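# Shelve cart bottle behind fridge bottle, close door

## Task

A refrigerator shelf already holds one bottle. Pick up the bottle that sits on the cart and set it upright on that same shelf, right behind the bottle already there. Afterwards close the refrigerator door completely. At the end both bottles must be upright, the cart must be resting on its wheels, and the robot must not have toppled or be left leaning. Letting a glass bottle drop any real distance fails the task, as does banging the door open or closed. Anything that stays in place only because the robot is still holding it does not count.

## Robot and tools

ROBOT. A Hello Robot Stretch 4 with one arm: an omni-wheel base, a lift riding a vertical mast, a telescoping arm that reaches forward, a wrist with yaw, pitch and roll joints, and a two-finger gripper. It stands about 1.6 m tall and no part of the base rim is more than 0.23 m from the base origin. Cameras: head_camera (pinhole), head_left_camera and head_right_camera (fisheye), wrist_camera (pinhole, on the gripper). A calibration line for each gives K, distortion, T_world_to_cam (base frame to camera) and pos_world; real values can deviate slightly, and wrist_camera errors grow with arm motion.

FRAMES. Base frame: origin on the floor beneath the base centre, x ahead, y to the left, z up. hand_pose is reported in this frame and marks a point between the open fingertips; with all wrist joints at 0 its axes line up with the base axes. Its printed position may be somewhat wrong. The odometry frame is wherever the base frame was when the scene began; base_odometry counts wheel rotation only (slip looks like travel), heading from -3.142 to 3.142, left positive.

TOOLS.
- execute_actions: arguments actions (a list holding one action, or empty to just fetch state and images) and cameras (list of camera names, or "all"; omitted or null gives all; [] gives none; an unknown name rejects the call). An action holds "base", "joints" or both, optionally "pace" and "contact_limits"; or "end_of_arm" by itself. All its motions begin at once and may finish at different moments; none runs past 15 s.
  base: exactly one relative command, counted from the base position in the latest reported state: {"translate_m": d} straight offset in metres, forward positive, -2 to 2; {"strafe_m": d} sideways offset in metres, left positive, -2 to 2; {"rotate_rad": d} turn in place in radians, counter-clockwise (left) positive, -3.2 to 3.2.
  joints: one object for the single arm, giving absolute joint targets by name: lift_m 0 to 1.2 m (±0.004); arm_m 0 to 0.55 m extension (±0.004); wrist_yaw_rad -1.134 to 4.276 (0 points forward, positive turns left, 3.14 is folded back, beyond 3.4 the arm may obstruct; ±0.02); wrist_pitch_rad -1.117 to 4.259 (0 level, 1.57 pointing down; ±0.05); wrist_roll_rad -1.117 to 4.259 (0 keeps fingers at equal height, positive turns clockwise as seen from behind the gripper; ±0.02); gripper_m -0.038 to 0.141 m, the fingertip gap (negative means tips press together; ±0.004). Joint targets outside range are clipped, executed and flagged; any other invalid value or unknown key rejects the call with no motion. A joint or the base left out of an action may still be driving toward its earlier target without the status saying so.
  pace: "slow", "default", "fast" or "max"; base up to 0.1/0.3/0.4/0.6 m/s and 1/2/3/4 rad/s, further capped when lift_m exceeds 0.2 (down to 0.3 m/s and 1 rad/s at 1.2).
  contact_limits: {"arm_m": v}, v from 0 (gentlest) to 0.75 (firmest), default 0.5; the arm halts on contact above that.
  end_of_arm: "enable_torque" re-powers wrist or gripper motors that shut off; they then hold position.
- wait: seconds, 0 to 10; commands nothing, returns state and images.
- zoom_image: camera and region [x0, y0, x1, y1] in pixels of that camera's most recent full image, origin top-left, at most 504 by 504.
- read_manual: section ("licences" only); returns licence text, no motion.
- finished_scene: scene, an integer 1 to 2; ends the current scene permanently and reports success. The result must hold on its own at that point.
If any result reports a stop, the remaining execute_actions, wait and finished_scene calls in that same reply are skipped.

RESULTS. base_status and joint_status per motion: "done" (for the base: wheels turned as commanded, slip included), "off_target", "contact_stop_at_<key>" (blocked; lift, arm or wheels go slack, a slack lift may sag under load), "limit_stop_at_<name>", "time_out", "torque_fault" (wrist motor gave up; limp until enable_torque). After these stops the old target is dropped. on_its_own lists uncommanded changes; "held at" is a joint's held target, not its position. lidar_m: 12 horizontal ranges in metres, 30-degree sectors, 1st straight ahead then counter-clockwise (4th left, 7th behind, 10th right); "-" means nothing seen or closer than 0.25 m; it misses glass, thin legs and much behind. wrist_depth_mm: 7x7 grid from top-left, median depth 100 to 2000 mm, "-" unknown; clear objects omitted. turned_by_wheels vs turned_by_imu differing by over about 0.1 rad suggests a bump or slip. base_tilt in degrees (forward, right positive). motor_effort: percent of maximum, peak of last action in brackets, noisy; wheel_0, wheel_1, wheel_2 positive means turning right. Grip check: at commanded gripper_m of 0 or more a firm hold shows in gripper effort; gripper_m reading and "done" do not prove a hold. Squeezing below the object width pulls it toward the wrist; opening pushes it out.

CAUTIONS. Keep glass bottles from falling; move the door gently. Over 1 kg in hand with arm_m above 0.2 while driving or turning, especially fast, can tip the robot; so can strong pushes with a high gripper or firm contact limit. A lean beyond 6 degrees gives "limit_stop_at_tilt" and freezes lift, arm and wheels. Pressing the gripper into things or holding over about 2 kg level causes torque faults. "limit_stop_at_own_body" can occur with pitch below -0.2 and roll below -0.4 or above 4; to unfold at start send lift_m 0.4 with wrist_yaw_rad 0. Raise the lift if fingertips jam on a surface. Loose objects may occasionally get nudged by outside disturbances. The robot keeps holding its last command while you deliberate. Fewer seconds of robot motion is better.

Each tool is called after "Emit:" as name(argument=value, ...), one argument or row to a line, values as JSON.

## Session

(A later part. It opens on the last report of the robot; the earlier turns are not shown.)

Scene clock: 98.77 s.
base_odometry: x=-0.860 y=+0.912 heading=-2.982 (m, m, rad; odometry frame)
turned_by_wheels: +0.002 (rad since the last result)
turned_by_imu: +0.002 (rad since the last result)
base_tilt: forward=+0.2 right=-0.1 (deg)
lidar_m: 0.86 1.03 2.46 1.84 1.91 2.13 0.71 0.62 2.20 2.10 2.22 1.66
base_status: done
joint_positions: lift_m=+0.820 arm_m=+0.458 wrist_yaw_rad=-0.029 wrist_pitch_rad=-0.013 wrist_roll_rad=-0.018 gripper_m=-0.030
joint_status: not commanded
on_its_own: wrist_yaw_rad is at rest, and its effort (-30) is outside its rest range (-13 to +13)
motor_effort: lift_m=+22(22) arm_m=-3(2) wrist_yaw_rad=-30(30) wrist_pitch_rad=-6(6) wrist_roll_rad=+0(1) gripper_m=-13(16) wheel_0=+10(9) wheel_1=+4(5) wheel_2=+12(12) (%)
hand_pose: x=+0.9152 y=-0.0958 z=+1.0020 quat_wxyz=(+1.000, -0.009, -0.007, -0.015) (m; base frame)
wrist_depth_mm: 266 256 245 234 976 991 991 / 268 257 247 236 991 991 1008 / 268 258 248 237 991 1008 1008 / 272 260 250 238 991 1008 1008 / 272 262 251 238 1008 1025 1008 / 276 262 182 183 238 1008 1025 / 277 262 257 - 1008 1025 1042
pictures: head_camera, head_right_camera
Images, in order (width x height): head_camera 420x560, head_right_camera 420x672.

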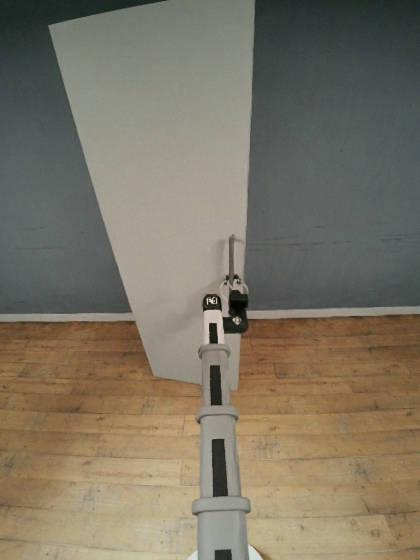

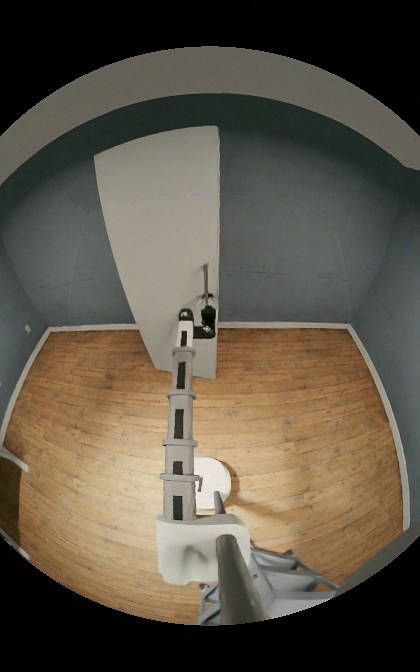

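Emit:
execute_actions(
  actions=[
    {"joints":{"arm_m":0.36,"wrist_yaw_rad":0.06,"gripper_m":-0.015},"pace":"slow"},
  ],
  cameras=["head_camera","wrist_camera"],
)

Scene clock: 109.13 s.
base_odometry: x=-0.860 y=+0.911 heading=-2.980 (m, m, rad; odometry frame)
turned_by_wheels: +0.002 (rad since the last result)
turned_by_imu: +0.001 (rad since the last result)
base_tilt: forward=+0.3 right=+0.0 (deg)
lidar_m: 0.78 1.01 2.42 1.85 1.92 2.15 0.71 0.60 2.17 2.09 2.23 1.69
base_status: not commanded
joint_positions: lift_m=+0.820 arm_m=+0.362 wrist_yaw_rad=+0.084 wrist_pitch_rad=-0.014 wrist_roll_rad=-0.018 gripper_m=-0.015
joint_status: wrist_yaw_rad off_target (ended at +0.084, target +0.060); the others done
on_its_own: wrist_yaw_rad is at rest, and its effort (-69) is outside its rest range (-13 to +13)
motor_effort: lift_m=+22(22) arm_m=-12(11) wrist_yaw_rad=-69(71) wrist_pitch_rad=-5(5) wrist_roll_rad=+0(1) gripper_m=-14(18) wheel_0=+19(19) wheel_1=+8(8) wheel_2=+20(19) (%)
hand_pose: x=+0.8279 y=-0.0629 z=+1.0020 quat_wxyz=(+0.999, -0.009, -0.007, +0.042) (m; base frame)
wrist_depth_mm: 357 304 264 229 263 1025 1008 / 359 306 266 231 264 1025 1008 / 362 307 266 232 267 1025 1025 / 364 309 268 234 271 1042 1008 / 368 312 265 229 277 1042 1025 / 373 307 182 188 225 1042 1025 / 377 304 285 - 253 1042 1042
pictures: head_camera, wrist_camera
camera_calibration (this result's frames):
wrist_camera: T_world_to_cam=[[0.0687702, -0.996854, 0.0394155, -0.168836], [-0.00235566, -0.0396712, -0.99921, 1.05153], [0.99763, 0.068623, -0.00507645, -0.584981], [0, 0, 0, 1]] pos_world=[0.597683, -0.0864461, 1.05439]
Images, in order (width x height): head_camera 420x560, wrist_camera 616x392.

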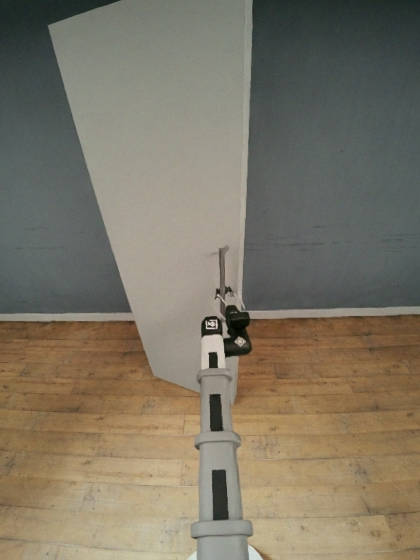

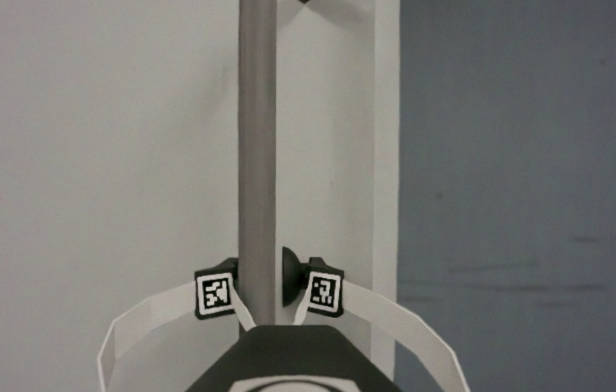

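Emit:
execute_actions(
  actions=[
    {"joints":{"wrist_yaw_rad":0.2}},
  ],
  cameras=[],
)

Emit:
execute_actions(
  actions=[
    {"base":{"strafe_m":0.06},"joints":{"arm_m":0.27},"pace":"slow"},
  ],
  cameras=["head_camera","wrist_camera"],
)

Scene clock: 115.07 s.
base_odometry: x=-0.860 y=+0.912 heading=-2.984 (m, m, rad; odometry frame)
turned_by_wheels: -0.003 (rad since the last result)
turned_by_imu: -0.005 (rad since the last result)
base_tilt: forward=+0.2 right=+0.0 (deg)
lidar_m: 0.80 0.97 2.44 1.87 1.91 2.14 0.72 0.59 2.18 2.10 2.21 1.72
base_status: not commanded
joint_positions: lift_m=+0.820 arm_m=+0.362 wrist_yaw_rad=+0.200 wrist_pitch_rad=-0.014 wrist_roll_rad=-0.018 gripper_m=-0.015
joint_status: all done
motor_effort: lift_m=+22(22) arm_m=-8(12) wrist_yaw_rad=+2(62) wrist_pitch_rad=-5(5) wrist_roll_rad=-3(2) gripper_m=-10(13) wheel_0=+0(19) wheel_1=+1(8) wheel_2=+1(19) (%)
hand_pose: x=+0.8325 y=-0.0285 z=+1.0021 quat_wxyz=(+0.995, -0.008, -0.008, +0.100) (m; base frame)
wrist_depth_mm: 421 338 281 181 217 991 946 / 424 340 281 228 219 976 946 / 427 340 283 229 220 991 960 / 433 343 285 230 222 1008 976 / 436 347 286 196 223 1008 960 / 442 349 186 183 183 1008 976 / 449 329 306 - 222 1008 976
pictures: none
No camera images: the call's "cameras" was empty. Leave "cameras" out to get every camera's image.

Scene clock: 117.23 s.
base_odometry: x=-0.850 y=+0.853 heading=-2.984 (m, m, rad; odometry frame)
turned_by_wheels: +0.000 (rad since the last result)
turned_by_imu: +0.000 (rad since the last result)
base_tilt: forward=+0.3 right=-0.1 (deg)
lidar_m: 0.68 1.00 2.43 1.80 1.83 2.13 0.80 0.65 2.22 2.17 2.27 1.71
base_status: done
joint_positions: lift_m=+0.820 arm_m=+0.272 wrist_yaw_rad=+0.202 wrist_pitch_rad=-0.013 wrist_roll_rad=-0.018 gripper_m=-0.015
joint_status: all done
motor_effort: lift_m=+22(22) arm_m=-9(10) wrist_yaw_rad=-4(14) wrist_pitch_rad=-6(6) wrist_roll_rad=-1(1) gripper_m=-10(10) wheel_0=+1(7) wheel_1=+1(5) wheel_2=+2(2) (%)
hand_pose: x=+0.7426 y=-0.0279 z=+1.0020 quat_wxyz=(+0.995, -0.008, -0.008, +0.101) (m; base frame)
wrist_depth_mm: 1336 442 320 231 211 1060 1025 / 1366 449 322 232 212 1060 1025 / 1366 452 324 234 213 1060 1042 / 1397 452 325 235 216 1078 1060 / 1397 459 327 196 217 1078 1060 / 1397 462 187 185 207 1078 1060 / 1397 418 362 - 213 1078 1060
pictures: head_camera, wrist_camera
camera_calibration (this result's frames):
wrist_camera: T_world_to_cam=[[0.185095, -0.98193, 0.039417, -0.214076], [0.00217917, -0.0396998, -0.999209, 1.04931], [0.982718, 0.185034, -0.00520843, -0.48783], [0, 0, 0, 1]] pos_world=[0.516737, -0.0782848, 1.05438]
Images, in order (width x height): head_camera 420x560, wrist_camera 616x392.

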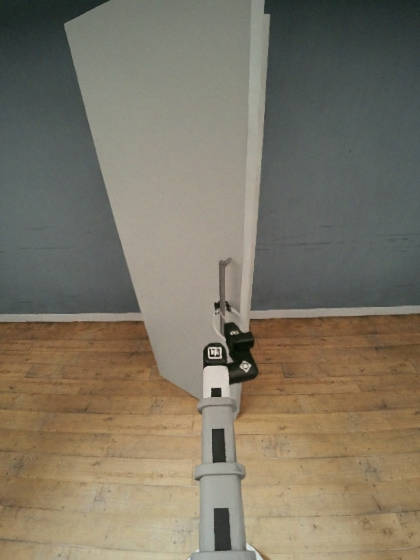

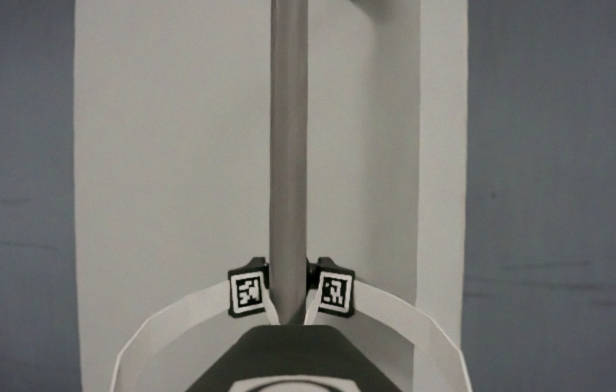

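Emit:
execute_actions(
  actions=[
    {"base":{"strafe_m":0.08},"joints":{"arm_m":0.2},"pace":"slow"},
  ],
  cameras=[],
)

Emit:
execute_actions(
  actions=[
    {"joints":{"gripper_m":0.06}},
  ],
  cameras=["wrist_camera"],
)

Emit:
execute_actions(
  actions=[
    {"joints":{"arm_m":0.0},"pace":"slow"},
  ],
)

Scene clock: 127.13 s.
base_odometry: x=-0.838 y=+0.774 heading=-2.983 (m, m, rad; odometry frame)
turned_by_wheels: +0.000 (rad since the last result)
turned_by_imu: -0.001 (rad since the last result)
base_tilt: forward=+0.1 right=-0.1 (deg)
lidar_m: 0.59 1.02 2.46 1.71 1.78 2.12 0.85 0.68 1.13 2.24 2.28 1.11
base_status: done
joint_positions: lift_m=+0.820 arm_m=+0.202 wrist_yaw_rad=+0.201 wrist_pitch_rad=-0.013 wrist_roll_rad=-0.018 gripper_m=-0.015
joint_status: all done
motor_effort: lift_m=+22(22) arm_m=-10(11) wrist_yaw_rad=-1(9) wrist_pitch_rad=-6(6) wrist_roll_rad=+1(1) gripper_m=-12(10) wheel_0=+1(8) wheel_1=+1(6) wheel_2=+2(1) (%)
hand_pose: x=+0.6726 y=-0.0282 z=+1.0020 quat_wxyz=(+0.995, -0.008, -0.008, +0.100) (m; base frame)
wrist_depth_mm: 1430 1366 382 230 200 212 1098 / 1464 1397 382 184 200 213 1098 / 1499 1366 387 234 202 215 1098 / 1430 1397 387 234 202 217 1098 / 1464 1397 389 196 203 220 1138 / 1499 1430 186 185 184 224 1118 / 1537 580 459 - 197 227 1118
pictures: none
No camera images: the call's "cameras" was empty. Leave "cameras" out to get every camera's image.

Scene clock: 128.63 s.
base_odometry: x=-0.838 y=+0.774 heading=-2.983 (m, m, rad; odometry frame)
turned_by_wheels: +0.000 (rad since the last result)
turned_by_imu: -0.001 (rad since the last result)
base_tilt: forward=+0.2 right=+0.0 (deg)
lidar_m: 0.61 1.01 2.41 1.72 1.78 2.15 0.85 0.66 1.14 2.24 2.27 1.12
base_status: not commanded
joint_positions: lift_m=+0.820 arm_m=+0.201 wrist_yaw_rad=+0.200 wrist_pitch_rad=-0.013 wrist_roll_rad=-0.018 gripper_m=+0.060
joint_status: all done
motor_effort: lift_m=+22(22) arm_m=-8(9) wrist_yaw_rad=+1(7) wrist_pitch_rad=-5(5) wrist_roll_rad=-1(1) gripper_m=-2(9) wheel_0=+0(3) wheel_1=+0(1) wheel_2=+1(2) (%)
hand_pose: x=+0.6724 y=-0.0285 z=+1.0020 quat_wxyz=(+0.995, -0.008, -0.008, +0.100) (m; base frame)
wrist_depth_mm: 1464 1366 413 294 228 213 1098 / 1464 1366 415 296 229 214 1118 / 1464 1397 415 297 229 216 1118 / 1464 1397 418 297 231 219 1118 / 1464 1430 377 300 224 221 1118 / 1464 1430 202 200 200 225 1138 / 1499 621 488 - 225 229 1118
pictures: wrist_camera
camera_calibration (this result's frames):
wrist_camera: T_world_to_cam=[[0.183172, -0.98229, 0.0394174, -0.200383], [0.00208314, -0.0397079, -0.999209, 1.0495], [0.983079, 0.183109, -0.0052271, -0.419045], [0, 0, 0, 1]] pos_world=[0.446472, -0.0784299, 1.05438]
Images, in order (width x height): wrist_camera 616x392.

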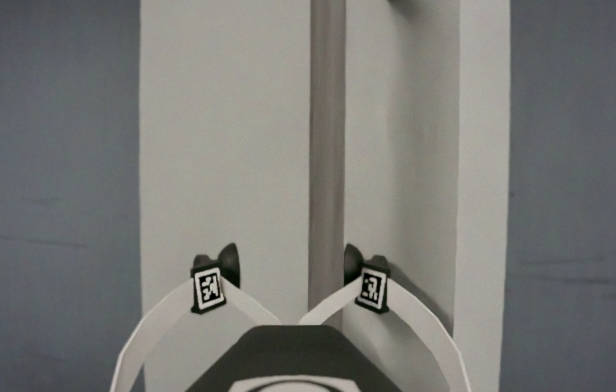

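Scene clock: 131.93 s.
base_odometry: x=-0.838 y=+0.773 heading=-2.983 (m, m, rad; odometry frame)
turned_by_wheels: +0.000 (rad since the last result)
turned_by_imu: -0.001 (rad since the last result)
base_tilt: forward=+0.2 right=+0.1 (deg)
lidar_m: 0.62 1.04 2.46 1.72 1.78 2.13 0.91 0.69 1.11 2.25 2.28 1.12
base_status: not commanded
joint_positions: lift_m=+0.820 arm_m=+0.002 wrist_yaw_rad=+0.200 wrist_pitch_rad=-0.013 wrist_roll_rad=-0.018 gripper_m=+0.060
joint_status: all done
motor_effort: lift_m=+22(22) arm_m=-9(9) wrist_yaw_rad=+2(1) wrist_pitch_rad=-5(5) wrist_roll_rad=+1(0) gripper_m=-2(2) wheel_0=+1(1) wheel_1=+1(0) wheel_2=+1(1) (%)
hand_pose: x=+0.4726 y=-0.0284 z=+1.0020 quat_wxyz=(+0.995, -0.008, -0.008, +0.100) (m; base frame)
wrist_depth_mm: 1661 1576 732 512 407 1308 1281 / 1708 1618 741 517 410 1308 1281 / 1708 1618 741 521 413 1308 1308 / 1708 1618 750 521 413 1336 1308 / 1708 1618 668 521 410 1366 1308 / 1756 1661 202 504 199 1366 1308 / 1756 1661 878 - 418 1366 1308
pictures: head_camera, head_left_camera, head_right_camera, wrist_camera
camera_calibration (this result's frames):
wrist_camera: T_world_to_cam=[[0.183313, -0.982264, 0.0394174, -0.163796], [0.00208889, -0.0397075, -0.999209, 1.04991], [0.983052, 0.18325, -0.00522706, -0.222547], [0, 0, 0, 1]] pos_world=[0.246608, -0.0784192, 1.05438]
Images, in order (width x height): head_camera 420x560, head_left_camera 420x672, head_right_camera 420x672, wrist_camera 616x392.

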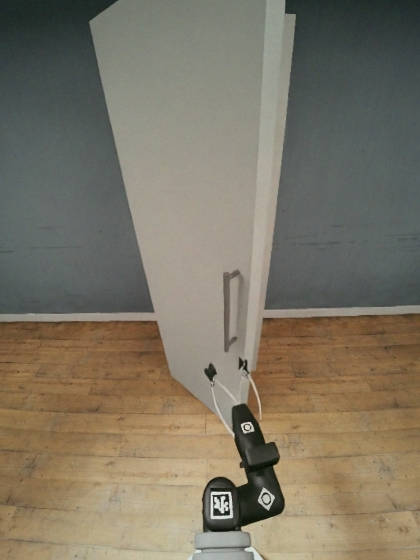

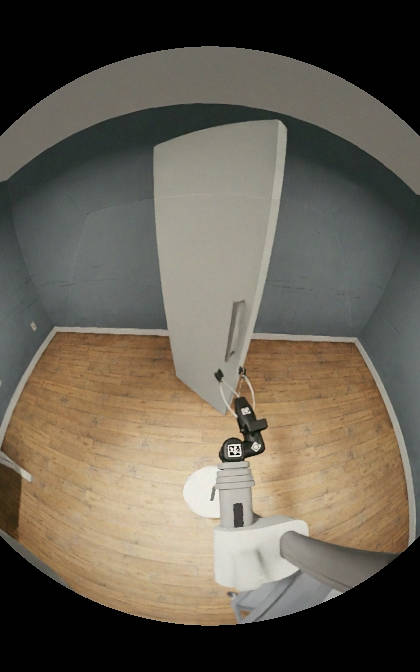

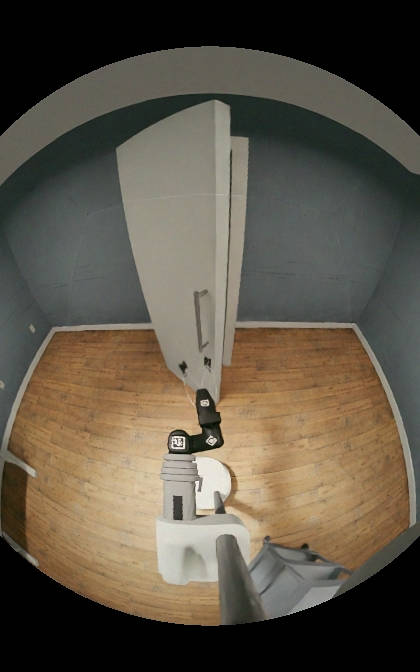

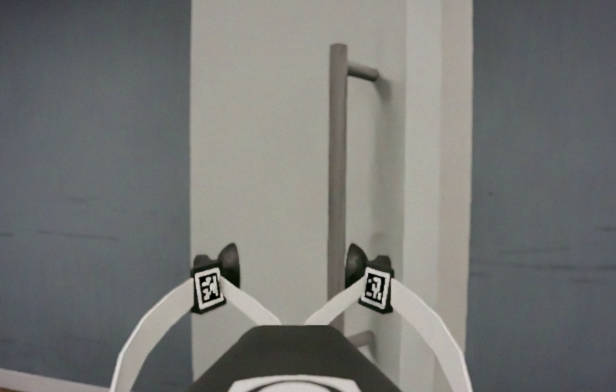

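Emit:
execute_actions(
  actions=[
    {"joints":{"wrist_yaw_rad":3.1,"gripper_m":0.03,"lift_m":0.45}},
  ],
  cameras=[],
)

Emit:
execute_actions(
  actions=[
    {"base":{"strafe_m":-0.45},"joints":{"lift_m":0.2}},
  ],
  cameras=[],
)

Emit:
execute_actions(
  actions=[
    {"base":{"translate_m":0.72}},
  ],
)

Scene clock: 147.17 s.
base_odometry: x=-0.838 y=+0.773 heading=-2.983 (m, m, rad; odometry frame)
turned_by_wheels: +0.000 (rad since the last result)
turned_by_imu: -0.001 (rad since the last result)
base_tilt: forward=+0.2 right=+0.0 (deg)
lidar_m: 0.60 1.02 2.42 1.67 1.79 2.16 0.84 0.69 1.13 2.25 2.31 1.15
base_status: not commanded
joint_positions: lift_m=+0.450 arm_m=+0.002 wrist_yaw_rad=+3.099 wrist_pitch_rad=-0.013 wrist_roll_rad=-0.018 gripper_m=+0.030
joint_status: all done
motor_effort: lift_m=+18(18) arm_m=-8(9) wrist_yaw_rad=+2(13) wrist_pitch_rad=-5(5) wrist_roll_rad=-1(1) gripper_m=-3(4) wheel_0=+1(2) wheel_1=+1(0) wheel_2=+1(1) (%)
hand_pose: x=-0.1121 y=+0.0995 z=+0.6323 quat_wxyz=(+0.021, +0.007, -0.009, +1.000) (m; base frame)
wrist_depth_mm: - 140 - - - - - / - 131 - - - - - / 107 142 248 - - - - / 140 169 - - - - - / 798 976 1160 - - - - / 1708 1397 195 217 194 - - / 1060 1008 1160 - 1397 1397 1464
pictures: none
No camera images: the call's "cameras" was empty. Leave "cameras" out to get every camera's image.

Scene clock: 150.00 s.
base_odometry: x=-0.909 y=+1.218 heading=-2.983 (m, m, rad; odometry frame)
turned_by_wheels: +0.000 (rad since the last result)
turned_by_imu: -0.003 (rad since the last result)
base_tilt: forward=+0.2 right=+0.0 (deg)
lidar_m: 1.07 0.71 2.39 2.16 2.27 0.91 0.54 0.73 1.85 1.79 1.88 1.69
base_status: done
joint_positions: lift_m=+0.200 arm_m=+0.002 wrist_yaw_rad=+3.100 wrist_pitch_rad=-0.013 wrist_roll_rad=-0.018 gripper_m=+0.030
joint_status: all done
motor_effort: lift_m=+18(14) arm_m=-9(9) wrist_yaw_rad=+2(2) wrist_pitch_rad=-5(5) wrist_roll_rad=-1(1) gripper_m=-3(4) wheel_0=-1(9) wheel_1=+0(8) wheel_2=+0(1) (%)
hand_pose: x=-0.1121 y=+0.0995 z=+0.3823 quat_wxyz=(+0.021, +0.007, -0.009, +1.000) (m; base frame)
wrist_depth_mm: - 141 715 946 - - - / - 131 683 - - - - / 107 142 248 1042 - - - / 140 168 866 - - - - / - 1983 1160 1336 - - - / 1229 831 194 217 194 1308 1308 / 878 831 878 - 891 878 904
pictures: none
No camera images: the call's "cameras" was empty. Leave "cameras" out to get every camera's image.

Scene clock: 153.90 s.
base_odometry: x=-1.620 y=+1.104 heading=-2.983 (m, m, rad; odometry frame)
turned_by_wheels: +0.000 (rad since the last result)
turned_by_imu: -0.003 (rad since the last result)
base_tilt: forward=+0.2 right=+0.0 (deg)
lidar_m: 0.58 0.37 0.47 0.28 2.37 2.90 1.28 2.55 1.88 1.80 1.28 0.96
base_status: done
joint_positions: lift_m=+0.200 arm_m=+0.002 wrist_yaw_rad=+3.100 wrist_pitch_rad=-0.013 wrist_roll_rad=-0.018 gripper_m=+0.030
joint_status: not commanded
motor_effort: lift_m=+18(18) arm_m=-8(8) wrist_yaw_rad=+2(2) wrist_pitch_rad=-5(5) wrist_roll_rad=+0(0) gripper_m=-4(4) wheel_0=-2(6) wheel_1=+0(5) wheel_2=+0(8) (%)
hand_pose: x=-0.1121 y=+0.0994 z=+0.3823 quat_wxyz=(+0.021, +0.007, -0.009, +1.000) (m; base frame)
wrist_depth_mm: - 141 - - - - - / - 131 1430 - - - - / 107 142 248 - - - - / 140 168 - - - - - / - - 1537 1808 - - - / 1255 1255 194 217 195 1308 1308 / 878 820 931 - 891 878 904
pictures: head_camera, head_left_camera, head_right_camera, wrist_camera
camera_calibration (this result's frames):
wrist_camera: T_world_to_cam=[[0.0572123, 0.997584, 0.0394149, -0.117611], [0.00739305, 0.0390552, -0.99921, 0.429764], [-0.998335, 0.0574584, -0.00514075, 0.115884], [0, 0, 0, 1]] pos_world=[0.119243, 0.0938837, 0.434656]
Images, in order (width x height): head_camera 420x560, head_left_camera 420x672, head_right_camera 420x672, wrist_camera 616x392.

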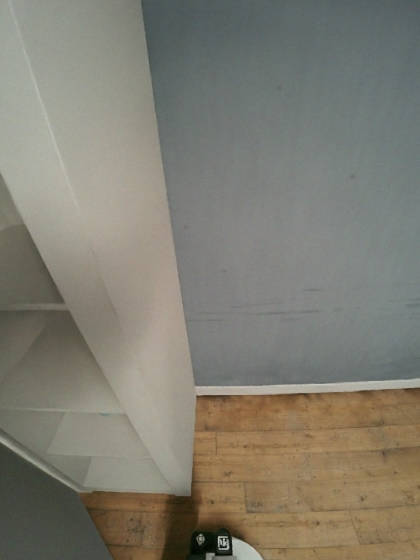

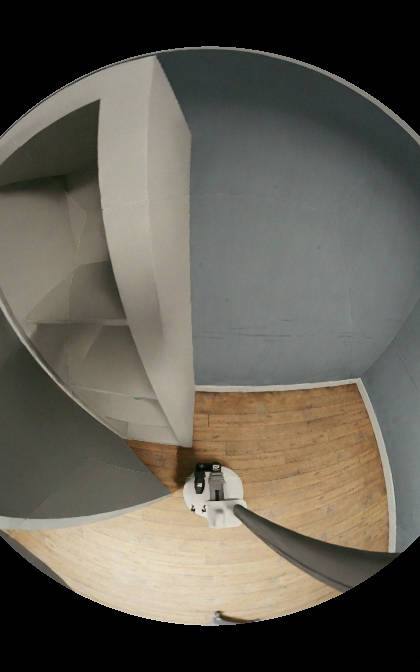

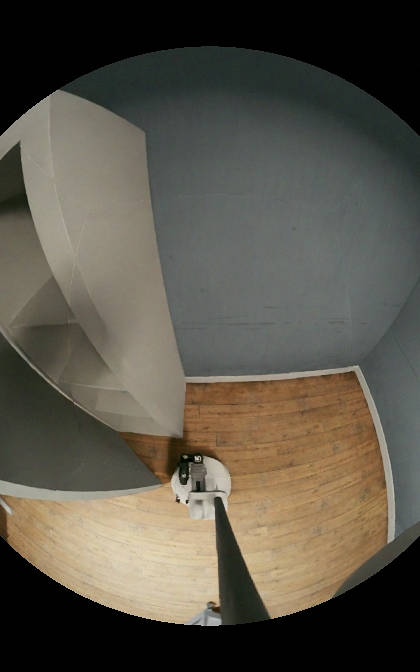

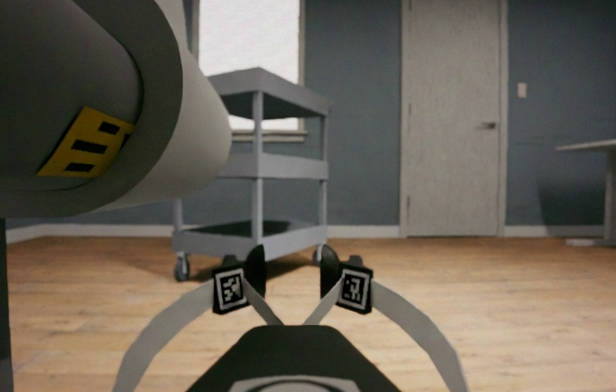

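Emit:
execute_actions(
  actions=[
    {"base":{"strafe_m":0.5},"pace":"slow"},
  ],
  cameras=["head_left_camera","head_right_camera"],
)

Scene clock: 164.90 s.
base_odometry: x=-1.541 y=+0.611 heading=-2.983 (m, m, rad; odometry frame)
turned_by_wheels: +0.000 (rad since the last result)
turned_by_imu: +0.000 (rad since the last result)
base_tilt: forward=+0.1 right=-0.1 (deg)
lidar_m: 0.36 0.31 0.25 - 0.25 0.34 1.47 1.34 2.39 2.32 1.31 0.38
base_status: done
joint_positions: lift_m=+0.200 arm_m=+0.002 wrist_yaw_rad=+3.100 wrist_pitch_rad=-0.013 wrist_roll_rad=-0.018 gripper_m=+0.030
joint_status: not commanded
motor_effort: lift_m=+19(18) arm_m=-8(8) wrist_yaw_rad=+1(2) wrist_pitch_rad=-5(5) wrist_roll_rad=+1(2) gripper_m=-3(4) wheel_0=-1(8) wheel_1=+2(15) wheel_2=+0(2) (%)
hand_pose: x=-0.1122 y=+0.0994 z=+0.3823 quat_wxyz=(+0.021, +0.007, -0.009, +1.000) (m; base frame)
wrist_depth_mm: - 140 - - - 254 191 / - 131 - - - 254 193 / 107 142 248 - - 255 193 / 140 168 - - - 255 193 / 1921 1576 1863 - - 255 193 / 1229 1255 194 217 194 253 191 / 878 820 931 - 842 236 190
pictures: head_left_camera, head_right_camera
Images, in order (width x height): head_left_camera 420x672, head_right_camera 420x672.

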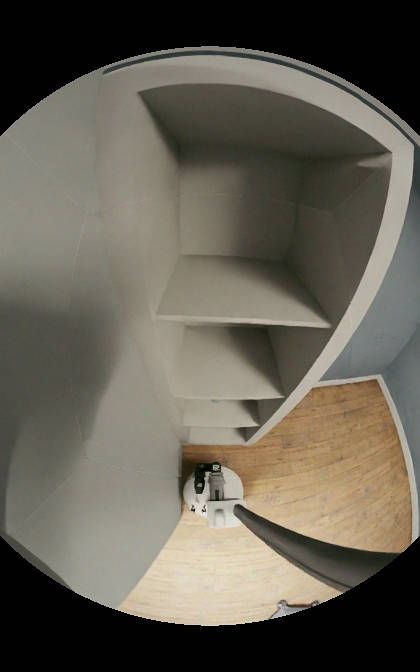

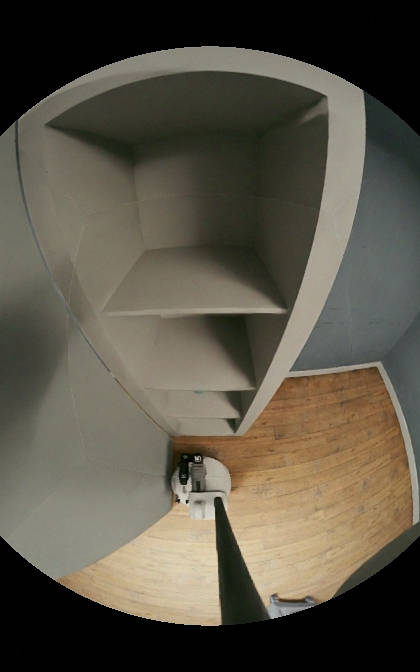

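Emit:
execute_actions(
  actions=[
    {"base":{"strafe_m":0.05},"pace":"slow"},
  ],
  cameras=[],
)

Emit:
execute_actions(
  actions=[
    {"base":{"translate_m":-0.4},"joints":{"lift_m":0.5}},
  ],
  cameras=[],
)

Emit:
execute_actions(
  actions=[
    {"base":{"strafe_m":-0.12},"joints":{"wrist_yaw_rad":4.2},"pace":"slow"},
  ],
)

Scene clock: 171.90 s.
base_odometry: x=-1.535 y=+0.577 heading=-2.982 (m, m, rad; odometry frame)
turned_by_wheels: +0.001 (rad since the last result)
turned_by_imu: +0.000 (rad since the last result)
base_tilt: forward=+0.2 right=-0.1 (deg)
lidar_m: 0.36 0.26 0.25 - 0.25 0.29 1.50 1.37 2.42 2.33 0.54 0.40
base_status: strafe_m contact_stop (by the wheels' count: +0.034 of +0.050)
joint_positions: lift_m=+0.200 arm_m=+0.002 wrist_yaw_rad=+3.100 wrist_pitch_rad=-0.013 wrist_roll_rad=-0.018 gripper_m=+0.030
joint_status: not commanded
on_its_own: the wheels are slack since a contact_stop
motor_effort: lift_m=+19(18) arm_m=-9(8) wrist_yaw_rad=+2(2) wrist_pitch_rad=-5(5) wrist_roll_rad=+1(0) gripper_m=-3(4) wheel_0=-1(34) wheel_1=+0(34) wheel_2=+0(1) (%)
hand_pose: x=-0.1121 y=+0.0994 z=+0.3823 quat_wxyz=(+0.021, +0.007, -0.009, +1.000) (m; base frame)
wrist_depth_mm: - 140 - - - 212 - / - 131 - - - 213 163 / 107 142 248 - - 213 163 / 140 168 - - - 213 164 / 1708 1618 1921 - 349 212 163 / 1255 1281 194 217 194 211 162 / 878 831 931 - 342 196 -
pictures: none
No camera images: the call's "cameras" was empty. Leave "cameras" out to get every camera's image.

not run: a stop came earlier in this reply.

not run: a stop came earlier in this reply.

Emit:
execute_actions(
  actions=[
    {"base":{"strafe_m":-0.14},"pace":"slow"},
  ],
  cameras=[],
)

Emit:
execute_actions(
  actions=[
    {"base":{"translate_m":-0.45},"joints":{"lift_m":0.55}},
  ],
  cameras=[],
)

Emit:
execute_actions(
  actions=[
    {"joints":{"wrist_yaw_rad":0,"wrist_pitch_rad":0.4,"gripper_m":0.03}},
  ],
)

Scene clock: 180.03 s.
base_odometry: x=-1.557 y=+0.715 heading=-2.982 (m, m, rad; odometry frame)
turned_by_wheels: +0.000 (rad since the last result)
turned_by_imu: -0.002 (rad since the last result)
base_tilt: forward=+0.2 right=-0.1 (deg)
lidar_m: 0.34 0.37 0.33 0.31 0.35 2.77 1.36 1.31 2.27 2.21 1.28 0.37
base_status: done
joint_positions: lift_m=+0.200 arm_m=+0.002 wrist_yaw_rad=+3.100 wrist_pitch_rad=-0.013 wrist_roll_rad=-0.018 gripper_m=+0.030
joint_status: not commanded
motor_effort: lift_m=+18(18) arm_m=-8(8) wrist_yaw_rad=+1(1) wrist_pitch_rad=-5(5) wrist_roll_rad=+1(1) gripper_m=-2(4) wheel_0=+1(6) wheel_1=+0(6) wheel_2=-1(0) (%)
hand_pose: x=-0.1121 y=+0.0994 z=+0.3823 quat_wxyz=(+0.021, +0.007, -0.009, +1.000) (m; base frame)
wrist_depth_mm: - 141 - - - - 345 / - 131 1863 - - - 347 / 107 142 247 - - - 349 / 140 169 - - - - 349 / - 1576 1808 - - - 347 / 1255 1255 194 217 194 1308 345 / 878 820 946 - 904 891 343
pictures: none
No camera images: the call's "cameras" was empty. Leave "cameras" out to get every camera's image.

Scene clock: 183.03 s.
base_odometry: x=-1.113 y=+0.787 heading=-2.982 (m, m, rad; odometry frame)
turned_by_wheels: +0.000 (rad since the last result)
turned_by_imu: +0.000 (rad since the last result)
base_tilt: forward=+0.3 right=-0.1 (deg)
lidar_m: 0.80 0.48 0.38 1.90 1.82 2.41 1.03 0.89 2.25 2.20 1.91 0.84
base_status: done
joint_positions: lift_m=+0.550 arm_m=+0.002 wrist_yaw_rad=+3.100 wrist_pitch_rad=-0.013 wrist_roll_rad=-0.018 gripper_m=+0.030
joint_status: all done
motor_effort: lift_m=+23(23) arm_m=-8(9) wrist_yaw_rad=+1(2) wrist_pitch_rad=-6(5) wrist_roll_rad=-1(4) gripper_m=-3(5) wheel_0=+1(6) wheel_1=+0(5) wheel_2=+0(8) (%)
hand_pose: x=-0.1122 y=+0.0994 z=+0.7319 quat_wxyz=(+0.021, +0.007, -0.009, +1.000) (m; base frame)
wrist_depth_mm: - 140 - - - - - / - 131 - - - - - / 107 142 248 - - - - / 140 168 - - - - - / 1281 1430 1430 - - - - / 1983 1025 194 217 194 - - / 1229 1078 1336 - 1618 1618 1661
pictures: none
No camera images: the call's "cameras" was empty. Leave "cameras" out to get every camera's image.

Scene clock: 185.43 s.
base_odometry: x=-1.113 y=+0.787 heading=-2.982 (m, m, rad; odometry frame)
turned_by_wheels: +0.000 (rad since the last result)
turned_by_imu: -0.001 (rad since the last result)
base_tilt: forward=+0.2 right=+0.0 (deg)
lidar_m: 0.81 0.48 0.39 1.93 1.82 2.38 1.01 0.90 2.28 2.19 1.86 0.87
base_status: not commanded
joint_positions: lift_m=+0.550 arm_m=+0.001 wrist_yaw_rad=+0.001 wrist_pitch_rad=+0.402 wrist_roll_rad=-0.018 gripper_m=+0.030
joint_status: all done
motor_effort: lift_m=+23(23) arm_m=-8(8) wrist_yaw_rad=-1(7) wrist_pitch_rad=-5(2) wrist_roll_rad=-1(1) gripper_m=-2(7) wheel_0=+1(1) wheel_1=+0(1) wheel_2=+0(0) (%)
hand_pose: x=+0.4379 y=-0.0873 z=+0.6152 quat_wxyz=(+0.980, -0.009, +0.200, +0.002) (m; base frame)
wrist_depth_mm: 554 842 931 931 544 1060 1060 / 580 842 976 991 1098 1118 1118 / 615 723 732 699 1182 1182 1205 / 640 866 1138 1138 1281 1281 1308 / 640 878 1078 1060 1281 1366 1366 / 640 809 195 217 195 1098 1078 / 634 809 831 - 904 904 917
pictures: head_camera, head_left_camera, head_right_camera, wrist_camera
camera_calibration (this result's frames):
wrist_camera: T_world_to_cam=[[0.00245268, -0.999105, 0.0422387, -0.124006], [-0.408429, -0.039556, -0.911933, 0.787269], [0.912787, -0.0150148, -0.40816, 0.0816076], [0, 0, 0, 1]] pos_world=[0.247357, -0.0915284, 0.756483]
Images, in order (width x height): head_camera 420x560, head_left_camera 420x672, head_right_camera 420x672, wrist_camera 616x392.

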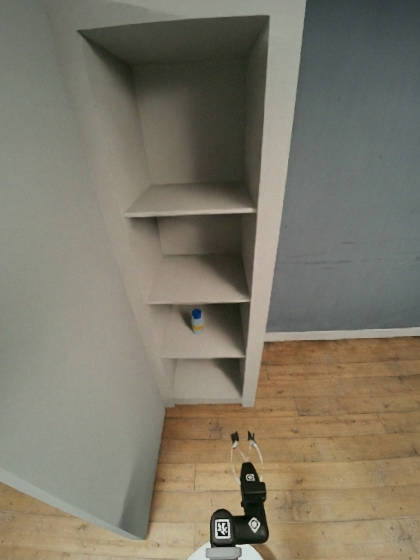

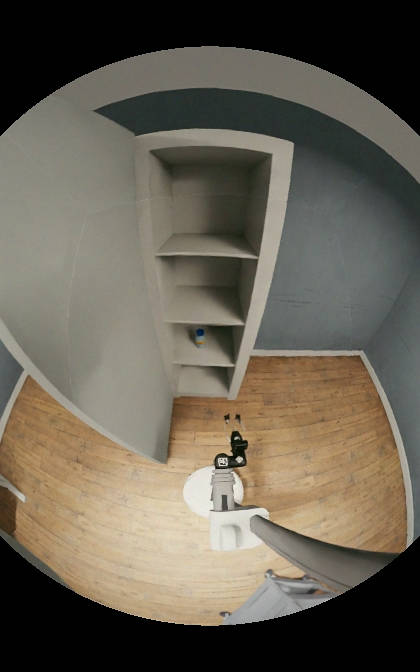

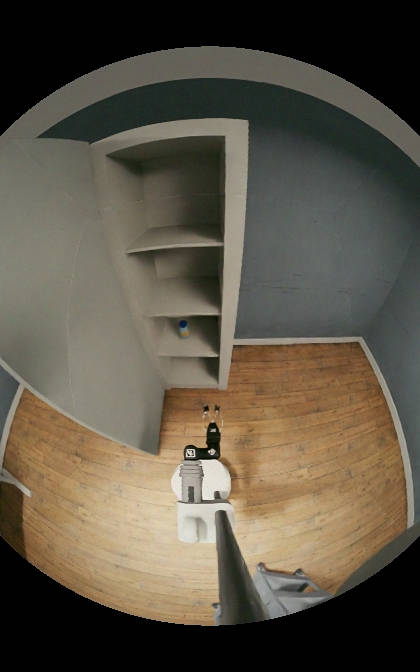

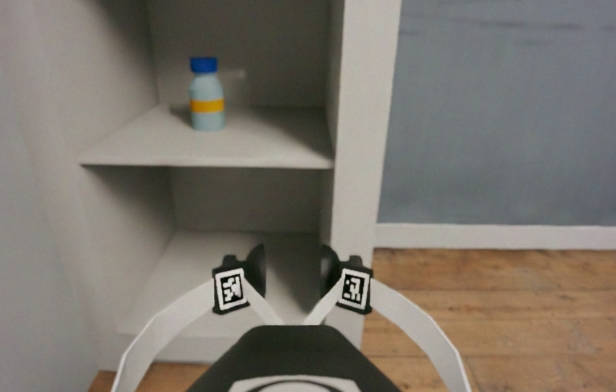

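Emit:
execute_actions(
  actions=[
    {"base":{"strafe_m":0.1},"pace":"slow"},
  ],
  cameras=[],
)

Emit:
execute_actions(
  actions=[
    {"base":{"rotate_rad":0.09},"joints":{"gripper_m":0.11},"pace":"slow"},
  ],
  cameras=[],
)

Emit:
execute_actions(
  actions=[
    {"base":{"translate_m":0.15},"joints":{"lift_m":0.56},"pace":"slow"},
  ],
  cameras=["head_camera","wrist_camera"],
)

Scene clock: 197.20 s.
base_odometry: x=-1.097 y=+0.688 heading=-2.982 (m, m, rad; odometry frame)
turned_by_wheels: +0.000 (rad since the last result)
turned_by_imu: -0.001 (rad since the last result)
base_tilt: forward=+0.3 right=+0.0 (deg)
lidar_m: 0.82 0.35 0.30 1.94 1.72 2.38 1.12 0.93 2.39 2.28 1.90 0.85
base_status: done
joint_positions: lift_m=+0.550 arm_m=+0.001 wrist_yaw_rad=+0.000 wrist_pitch_rad=+0.402 wrist_roll_rad=-0.018 gripper_m=+0.030
joint_status: not commanded
motor_effort: lift_m=+23(23) arm_m=-8(8) wrist_yaw_rad=+0(1) wrist_pitch_rad=-5(5) wrist_roll_rad=+1(1) gripper_m=-2(2) wheel_0=-2(5) wheel_1=+0(4) wheel_2=+1(0) (%)
hand_pose: x=+0.4379 y=-0.0873 z=+0.6152 quat_wxyz=(+0.980, -0.009, +0.200, +0.002) (m; base frame)
wrist_depth_mm: 477 621 931 946 640 1060 1060 / 480 634 976 991 634 1118 1138 / 484 640 741 750 634 1205 1205 / 488 676 1138 1160 676 1308 1281 / 492 707 1042 1118 723 1366 1336 / 492 699 194 217 194 1098 1078 / 492 640 831 - 854 904 917
pictures: none
No camera images: the call's "cameras" was empty. Leave "cameras" out to get every camera's image.

Scene clock: 200.43 s.
base_odometry: x=-1.097 y=+0.688 heading=-2.892 (m, m, rad; odometry frame)
turned_by_wheels: +0.090 (rad since the last result)
turned_by_imu: +0.088 (rad since the last result)
base_tilt: forward=+0.2 right=+0.0 (deg)
lidar_m: 0.70 0.32 0.29 1.72 1.79 2.38 1.06 0.94 2.33 2.30 1.76 0.82
base_status: done
joint_positions: lift_m=+0.550 arm_m=+0.001 wrist_yaw_rad=+0.000 wrist_pitch_rad=+0.402 wrist_roll_rad=-0.018 gripper_m=+0.110
joint_status: all done
motor_effort: lift_m=+23(23) arm_m=-8(8) wrist_yaw_rad=-1(0) wrist_pitch_rad=-4(5) wrist_roll_rad=+0(1) gripper_m=-1(2) wheel_0=-1(1) wheel_1=-2(3) wheel_2=+0(5) (%)
hand_pose: x=+0.4379 y=-0.0873 z=+0.6152 quat_wxyz=(+0.980, -0.009, +0.200, +0.002) (m; base frame)
wrist_depth_mm: 389 549 820 931 917 517 1008 / 397 574 854 991 960 549 1060 / 404 574 715 750 759 597 1138 / 410 585 917 1138 1098 647 1205 / 413 564 946 1098 878 1229 1281 / 418 530 820 854 759 1025 1098 / 418 569 842 - 809 917 917
pictures: none
No camera images: the call's "cameras" was empty. Leave "cameras" out to get every camera's image.

Scene clock: 203.23 s.
base_odometry: x=-1.242 y=+0.651 heading=-2.892 (m, m, rad; odometry frame)
turned_by_wheels: +0.000 (rad since the last result)
turned_by_imu: -0.001 (rad since the last result)
base_tilt: forward=+0.3 right=-0.1 (deg)
lidar_m: 0.64 0.30 0.25 1.91 1.79 2.53 1.18 1.08 2.35 2.32 1.60 0.67
base_status: done
joint_positions: lift_m=+0.560 arm_m=+0.001 wrist_yaw_rad=+0.000 wrist_pitch_rad=+0.402 wrist_roll_rad=-0.018 gripper_m=+0.110
joint_status: all done
motor_effort: lift_m=+23(18) arm_m=-8(8) wrist_yaw_rad=+0(1) wrist_pitch_rad=-5(5) wrist_roll_rad=-1(1) gripper_m=+0(0) wheel_0=+2(2) wheel_1=+2(4) wheel_2=-2(6) (%)
hand_pose: x=+0.4379 y=-0.0873 z=+0.6252 quat_wxyz=(+0.980, -0.009, +0.200, +0.002) (m; base frame)
wrist_depth_mm: 370 445 768 798 778 508 375 / 373 455 809 842 820 504 394 / 382 484 707 668 788 492 424 / 387 512 569 574 549 480 1025 / 389 535 878 1042 960 508 1138 / 394 500 732 878 668 544 1118 / 394 544 741 - 750 591 931
pictures: head_camera, wrist_camera
camera_calibration (this result's frames):
wrist_camera: T_world_to_cam=[[0.00230316, -0.999105, 0.0422387, -0.124401], [-0.408435, -0.0394949, -0.911933, 0.796364], [0.912785, -0.0151514, -0.40816, 0.085678], [0, 0, 0, 1]] pos_world=[0.247344, -0.0915396, 0.766455]
Images, in order (width x height): head_camera 420x560, wrist_camera 616x392.

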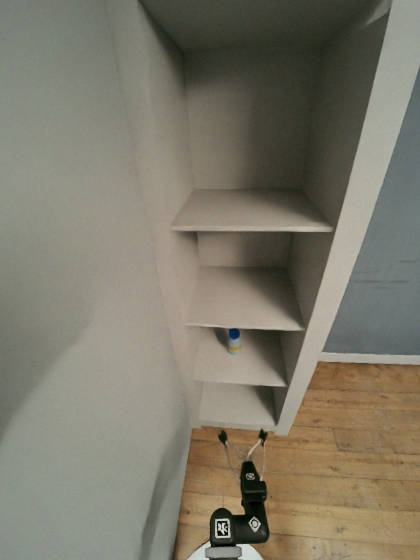

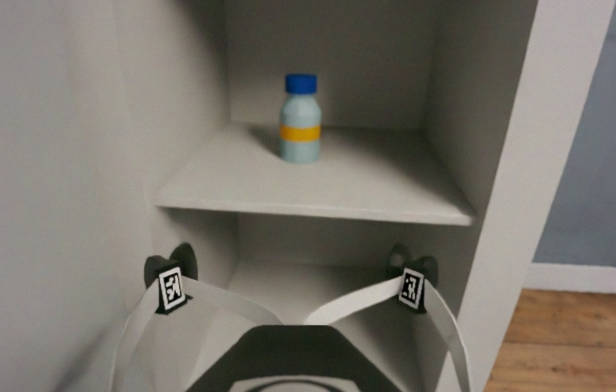

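Emit:
execute_actions(
  actions=[
    {"base":{"translate_m":0.07},"joints":{"lift_m":0.54},"pace":"slow"},
  ],
  cameras=["wrist_camera"],
)

Emit:
execute_actions(
  actions=[
    {"joints":{"arm_m":0.34}},
  ],
  cameras=["wrist_camera"],
)

Scene clock: 213.90 s.
base_odometry: x=-1.310 y=+0.634 heading=-2.892 (m, m, rad; odometry frame)
turned_by_wheels: +0.000 (rad since the last result)
turned_by_imu: -0.001 (rad since the last result)
base_tilt: forward=+0.2 right=-0.1 (deg)
lidar_m: 0.60 0.25 0.25 2.16 1.79 2.57 1.21 1.13 2.35 2.33 1.47 0.61
base_status: done
joint_positions: lift_m=+0.540 arm_m=+0.001 wrist_yaw_rad=+0.000 wrist_pitch_rad=+0.402 wrist_roll_rad=-0.018 gripper_m=+0.110
joint_status: all done
motor_effort: lift_m=+18(22) arm_m=-8(8) wrist_yaw_rad=+0(1) wrist_pitch_rad=-5(4) wrist_roll_rad=+1(1) gripper_m=-1(0) wheel_0=+1(4) wheel_1=+1(4) wheel_2=+0(6) (%)
hand_pose: x=+0.4379 y=-0.0873 z=+0.6056 quat_wxyz=(+0.980, -0.009, +0.200, +0.002) (m; base frame)
wrist_depth_mm: 347 427 732 732 723 530 349 / 366 439 778 759 768 521 345 / 387 449 647 585 732 517 355 / 377 455 492 496 500 466 379 / 382 466 842 960 741 445 407 / 384 492 707 854 699 462 991 / 384 535 715 - 741 484 891
pictures: wrist_camera
camera_calibration (this result's frames):
wrist_camera: T_world_to_cam=[[0.00230098, -0.999105, 0.0422387, -0.123574], [-0.408435, -0.039494, -0.911933, 0.778506], [0.912785, -0.0151534, -0.40816, 0.0776852], [0, 0, 0, 1]] pos_world=[0.247343, -0.0915398, 0.746872]
Images, in order (width x height): wrist_camera 616x392.

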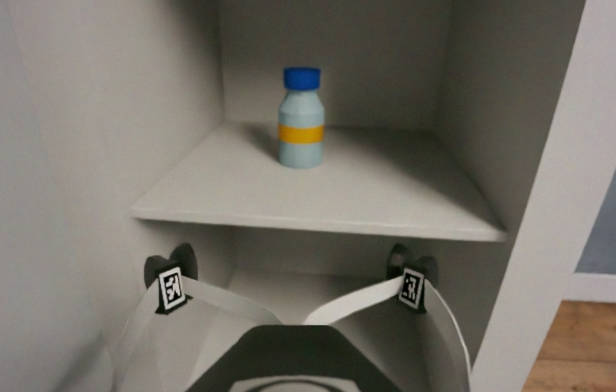

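Scene clock: 216.03 s.
base_odometry: x=-1.310 y=+0.634 heading=-2.892 (m, m, rad; odometry frame)
turned_by_wheels: +0.000 (rad since the last result)
turned_by_imu: -0.001 (rad since the last result)
base_tilt: forward=+0.2 right=-0.1 (deg)
lidar_m: 0.58 0.29 0.25 2.17 1.78 2.60 1.21 1.13 2.36 2.33 1.48 0.62
base_status: not commanded
joint_positions: lift_m=+0.540 arm_m=+0.338 wrist_yaw_rad=+0.000 wrist_pitch_rad=+0.402 wrist_roll_rad=-0.018 gripper_m=+0.110
joint_status: all done
motor_effort: lift_m=+18(18) arm_m=+9(11) wrist_yaw_rad=+0(1) wrist_pitch_rad=-4(5) wrist_roll_rad=-1(1) gripper_m=+0(0) wheel_0=+1(0) wheel_1=+1(1) wheel_2=+0(0) (%)
hand_pose: x=+0.7748 y=-0.0874 z=+0.6056 quat_wxyz=(+0.980, -0.009, +0.200, +0.002) (m; base frame)
wrist_depth_mm: 253 357 427 421 415 404 399 / 257 366 455 449 442 433 407 / 262 375 492 236 469 462 410 / 264 382 484 238 488 480 404 / 267 349 370 243 377 382 368 / 267 283 279 254 282 306 306 / 244 248 258 - 263 255 264
pictures: wrist_camera
camera_calibration (this result's frames):
wrist_camera: T_world_to_cam=[[0.00200169, -0.999106, 0.0422388, -0.124197], [-0.408426, -0.0393721, -0.911942, 0.916124], [0.912789, -0.015426, -0.40814, -0.229882], [0, 0, 0, 1]] pos_world=[0.584252, -0.0915622, 0.746874]
Images, in order (width x height): wrist_camera 616x392.

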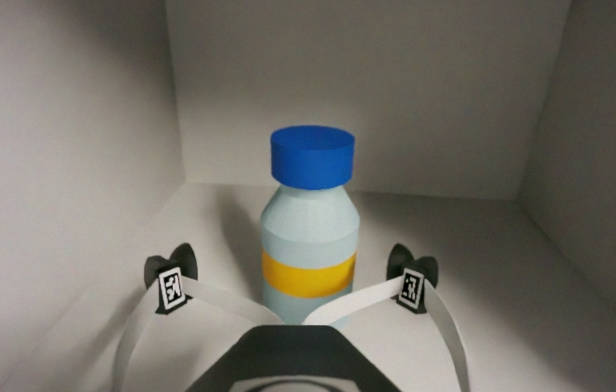

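Emit:
execute_actions(
  actions=[
    {"joints":{"arm_m":0.41,"wrist_yaw_rad":-0.05,"lift_m":0.537}},
  ],
  cameras=["wrist_camera"],
)

Emit:
execute_actions(
  actions=[
    {"joints":{"gripper_m":0.0}},
  ],
  cameras=["wrist_camera"],
)

Emit:
execute_actions(
  actions=[
    {"joints":{"lift_m":0.57},"pace":"slow"},
  ],
  cameras=[],
)

Emit:
execute_actions(
  actions=[
    {"joints":{"arm_m":0.0}},
  ],
  cameras=[],
)

Emit:
execute_actions(
  actions=[
    {"joints":{"lift_m":0.22}},
  ],
  cameras=["wrist_camera"],
)

Scene clock: 230.80 s.
base_odometry: x=-1.310 y=+0.634 heading=-2.892 (m, m, rad; odometry frame)
turned_by_wheels: +0.000 (rad since the last result)
turned_by_imu: -0.001 (rad since the last result)
base_tilt: forward=+0.2 right=-0.1 (deg)
lidar_m: 0.57 0.28 0.25 2.16 1.80 2.60 1.20 1.14 2.37 2.29 1.49 0.60
base_status: not commanded
joint_positions: lift_m=+0.537 arm_m=+0.408 wrist_yaw_rad=-0.050 wrist_pitch_rad=+0.402 wrist_roll_rad=-0.018 gripper_m=+0.110
joint_status: all done
motor_effort: lift_m=+18(19) arm_m=+9(8) wrist_yaw_rad=+0(2) wrist_pitch_rad=-4(6) wrist_roll_rad=-1(0) gripper_m=-1(0) wheel_0=+0(0) wheel_1=+1(1) wheel_2=+0(0) (%)
hand_pose: x=+0.8401 y=-0.1005 z=+0.6026 quat_wxyz=(+0.980, -0.004, +0.200, -0.023) (m; base frame)
wrist_depth_mm: 265 362 362 359 357 355 351 / 270 379 387 382 379 377 368 / 272 399 410 404 407 402 382 / 274 404 433 164 436 433 384 / 277 355 334 177 373 377 357 / 271 279 191 175 278 301 301 / 244 244 254 - 259 251 259
pictures: wrist_camera
camera_calibration (this result's frames):
wrist_camera: T_world_to_cam=[[-0.0478521, -0.997961, 0.0422387, -0.0953279], [-0.409931, -0.0189409, -0.91192, 0.94281], [0.910861, -0.0609522, -0.408188, -0.293855], [0, 0, 0, 1]] pos_world=[0.649586, -0.095187, 0.743845]
Images, in order (width x height): wrist_camera 616x392.

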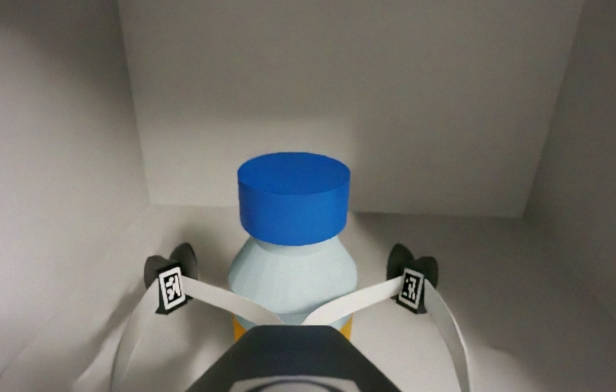

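Scene clock: 232.73 s.
base_odometry: x=-1.310 y=+0.634 heading=-2.892 (m, m, rad; odometry frame)
turned_by_wheels: +0.000 (rad since the last result)
turned_by_imu: +0.000 (rad since the last result)
base_tilt: forward=+0.2 right=+0.0 (deg)
lidar_m: 0.58 0.27 0.25 2.18 1.78 2.60 1.21 1.16 2.36 2.34 1.45 0.61
base_status: not commanded
joint_positions: lift_m=+0.537 arm_m=+0.408 wrist_yaw_rad=-0.050 wrist_pitch_rad=+0.405 wrist_roll_rad=-0.018 gripper_m=+0.001
joint_status: all done
motor_effort: lift_m=+19(19) arm_m=+9(9) wrist_yaw_rad=+0(0) wrist_pitch_rad=-14(14) wrist_roll_rad=-1(2) gripper_m=-19(19) wheel_0=+0(0) wheel_1=+1(1) wheel_2=+0(0) (%)
hand_pose: x=+0.8398 y=-0.1005 z=+0.6016 quat_wxyz=(+0.979, -0.004, +0.201, -0.023) (m; base frame)
wrist_depth_mm: 264 359 362 359 357 355 351 / 268 379 387 382 379 375 368 / 272 399 415 407 410 404 382 / 274 404 415 143 427 430 382 / 277 353 202 140 366 368 353 / 271 177 176 153 186 286 297 / 241 241 247 - 256 248 256
pictures: wrist_camera
camera_calibration (this result's frames):
wrist_camera: T_world_to_cam=[[-0.0477081, -0.997968, 0.0422325, -0.0954011], [-0.413017, -0.0187879, -0.91053, 0.943552], [0.909473, -0.0608823, -0.411281, -0.290919], [0, 0, 0, 1]] pos_world=[0.649734, -0.0951917, 0.743512]
Images, in order (width x height): wrist_camera 616x392.

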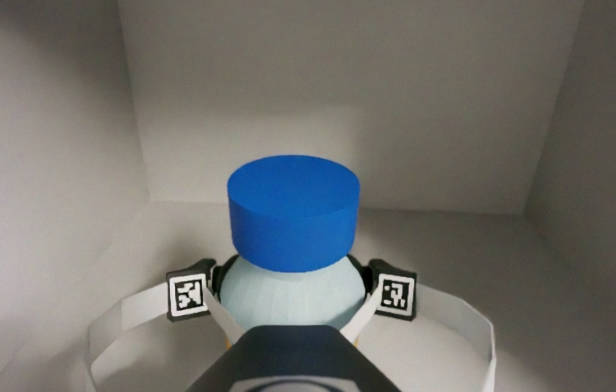

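Scene clock: 233.83 s.
base_odometry: x=-1.310 y=+0.634 heading=-2.892 (m, m, rad; odometry frame)
turned_by_wheels: +0.000 (rad since the last result)
turned_by_imu: +0.000 (rad since the last result)
base_tilt: forward=+0.3 right=-0.1 (deg)
lidar_m: 0.60 0.29 0.25 2.14 1.77 2.59 1.18 1.13 2.36 2.32 1.49 0.63
base_status: not commanded
joint_positions: lift_m=+0.570 arm_m=+0.408 wrist_yaw_rad=-0.050 wrist_pitch_rad=+0.405 wrist_roll_rad=-0.018 gripper_m=+0.001
joint_status: all done
motor_effort: lift_m=+25(27) arm_m=+9(9) wrist_yaw_rad=+0(0) wrist_pitch_rad=-15(16) wrist_roll_rad=+0(1) gripper_m=-19(19) wheel_0=+0(1) wheel_1=+1(1) wheel_2=+0(0) (%)
hand_pose: x=+0.8398 y=-0.1005 z=+0.6341 quat_wxyz=(+0.979, -0.004, +0.201, -0.023) (m; base frame)
wrist_depth_mm: 265 362 362 359 355 355 351 / 268 379 387 384 379 375 368 / 272 402 413 404 407 404 382 / 274 404 433 143 439 433 384 / 277 379 202 140 424 427 379 / 277 177 176 153 186 330 343 / 268 279 286 - 296 286 290
pictures: none
No camera images: the call's "cameras" was empty. Leave "cameras" out to get every camera's image.

Scene clock: 236.13 s.
base_odometry: x=-1.310 y=+0.634 heading=-2.892 (m, m, rad; odometry frame)
turned_by_wheels: +0.000 (rad since the last result)
turned_by_imu: -0.001 (rad since the last result)
base_tilt: forward=+0.2 right=+0.0 (deg)
lidar_m: 0.60 0.27 0.25 2.19 1.77 2.59 1.20 1.14 2.33 2.31 1.49 0.61
base_status: not commanded
joint_positions: lift_m=+0.570 arm_m=+0.002 wrist_yaw_rad=-0.050 wrist_pitch_rad=+0.406 wrist_roll_rad=-0.018 gripper_m=+0.001
joint_status: all done
motor_effort: lift_m=+25(25) arm_m=-9(9) wrist_yaw_rad=+1(0) wrist_pitch_rad=-16(16) wrist_roll_rad=+1(1) gripper_m=-20(20) wheel_0=+0(0) wheel_1=+1(1) wheel_2=+0(0) (%)
hand_pose: x=+0.4328 y=-0.1006 z=+0.6340 quat_wxyz=(+0.979, -0.004, +0.202, -0.023) (m; base frame)
wrist_depth_mm: 343 477 732 732 723 455 327 / 362 492 778 788 768 449 343 / 387 496 759 798 741 445 368 / 410 484 488 143 559 439 402 / 407 477 202 140 469 445 1078 / 407 177 177 153 186 459 1118 / 407 549 741 - 741 521 931
pictures: none
No camera images: the call's "cameras" was empty. Leave "cameras" out to get every camera's image.

Scene clock: 238.57 s.
base_odometry: x=-1.310 y=+0.634 heading=-2.892 (m, m, rad; odometry frame)
turned_by_wheels: +0.000 (rad since the last result)
turned_by_imu: -0.001 (rad since the last result)
base_tilt: forward=+0.1 right=-0.1 (deg)
lidar_m: 0.57 0.28 0.25 2.13 1.80 2.58 1.21 1.14 2.34 2.32 1.46 0.60
base_status: not commanded
joint_positions: lift_m=+0.220 arm_m=+0.002 wrist_yaw_rad=-0.050 wrist_pitch_rad=+0.406 wrist_roll_rad=-0.018 gripper_m=+0.001
joint_status: all done
motor_effort: lift_m=+20(29) arm_m=-9(9) wrist_yaw_rad=+1(1) wrist_pitch_rad=-15(16) wrist_roll_rad=-1(2) gripper_m=-19(20) wheel_0=+1(1) wheel_1=+1(1) wheel_2=+0(0) (%)
hand_pose: x=+0.4328 y=-0.1006 z=+0.2844 quat_wxyz=(+0.979, -0.004, +0.202, -0.023) (m; base frame)
wrist_depth_mm: 343 480 732 741 732 452 325 / 364 488 778 778 768 449 343 / 387 500 820 831 831 449 368 / 413 508 585 143 640 442 402 / 407 477 202 140 521 445 715 / 407 177 177 153 186 455 603 / 407 488 496 - 517 500 517
pictures: wrist_camera
camera_calibration (this result's frames):
wrist_camera: T_world_to_cam=[[-0.0480585, -0.997951, 0.0422317, -0.101362], [-0.413321, -0.0186221, -0.910395, 0.486798], [0.909316, -0.0612074, -0.411579, -0.0511091], [0, 0, 0, 1]] pos_world=[0.242807, -0.0952178, 0.426424]
Images, in order (width x height): wrist_camera 616x392.

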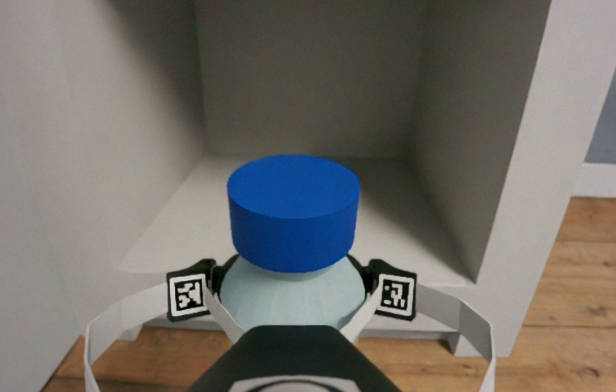

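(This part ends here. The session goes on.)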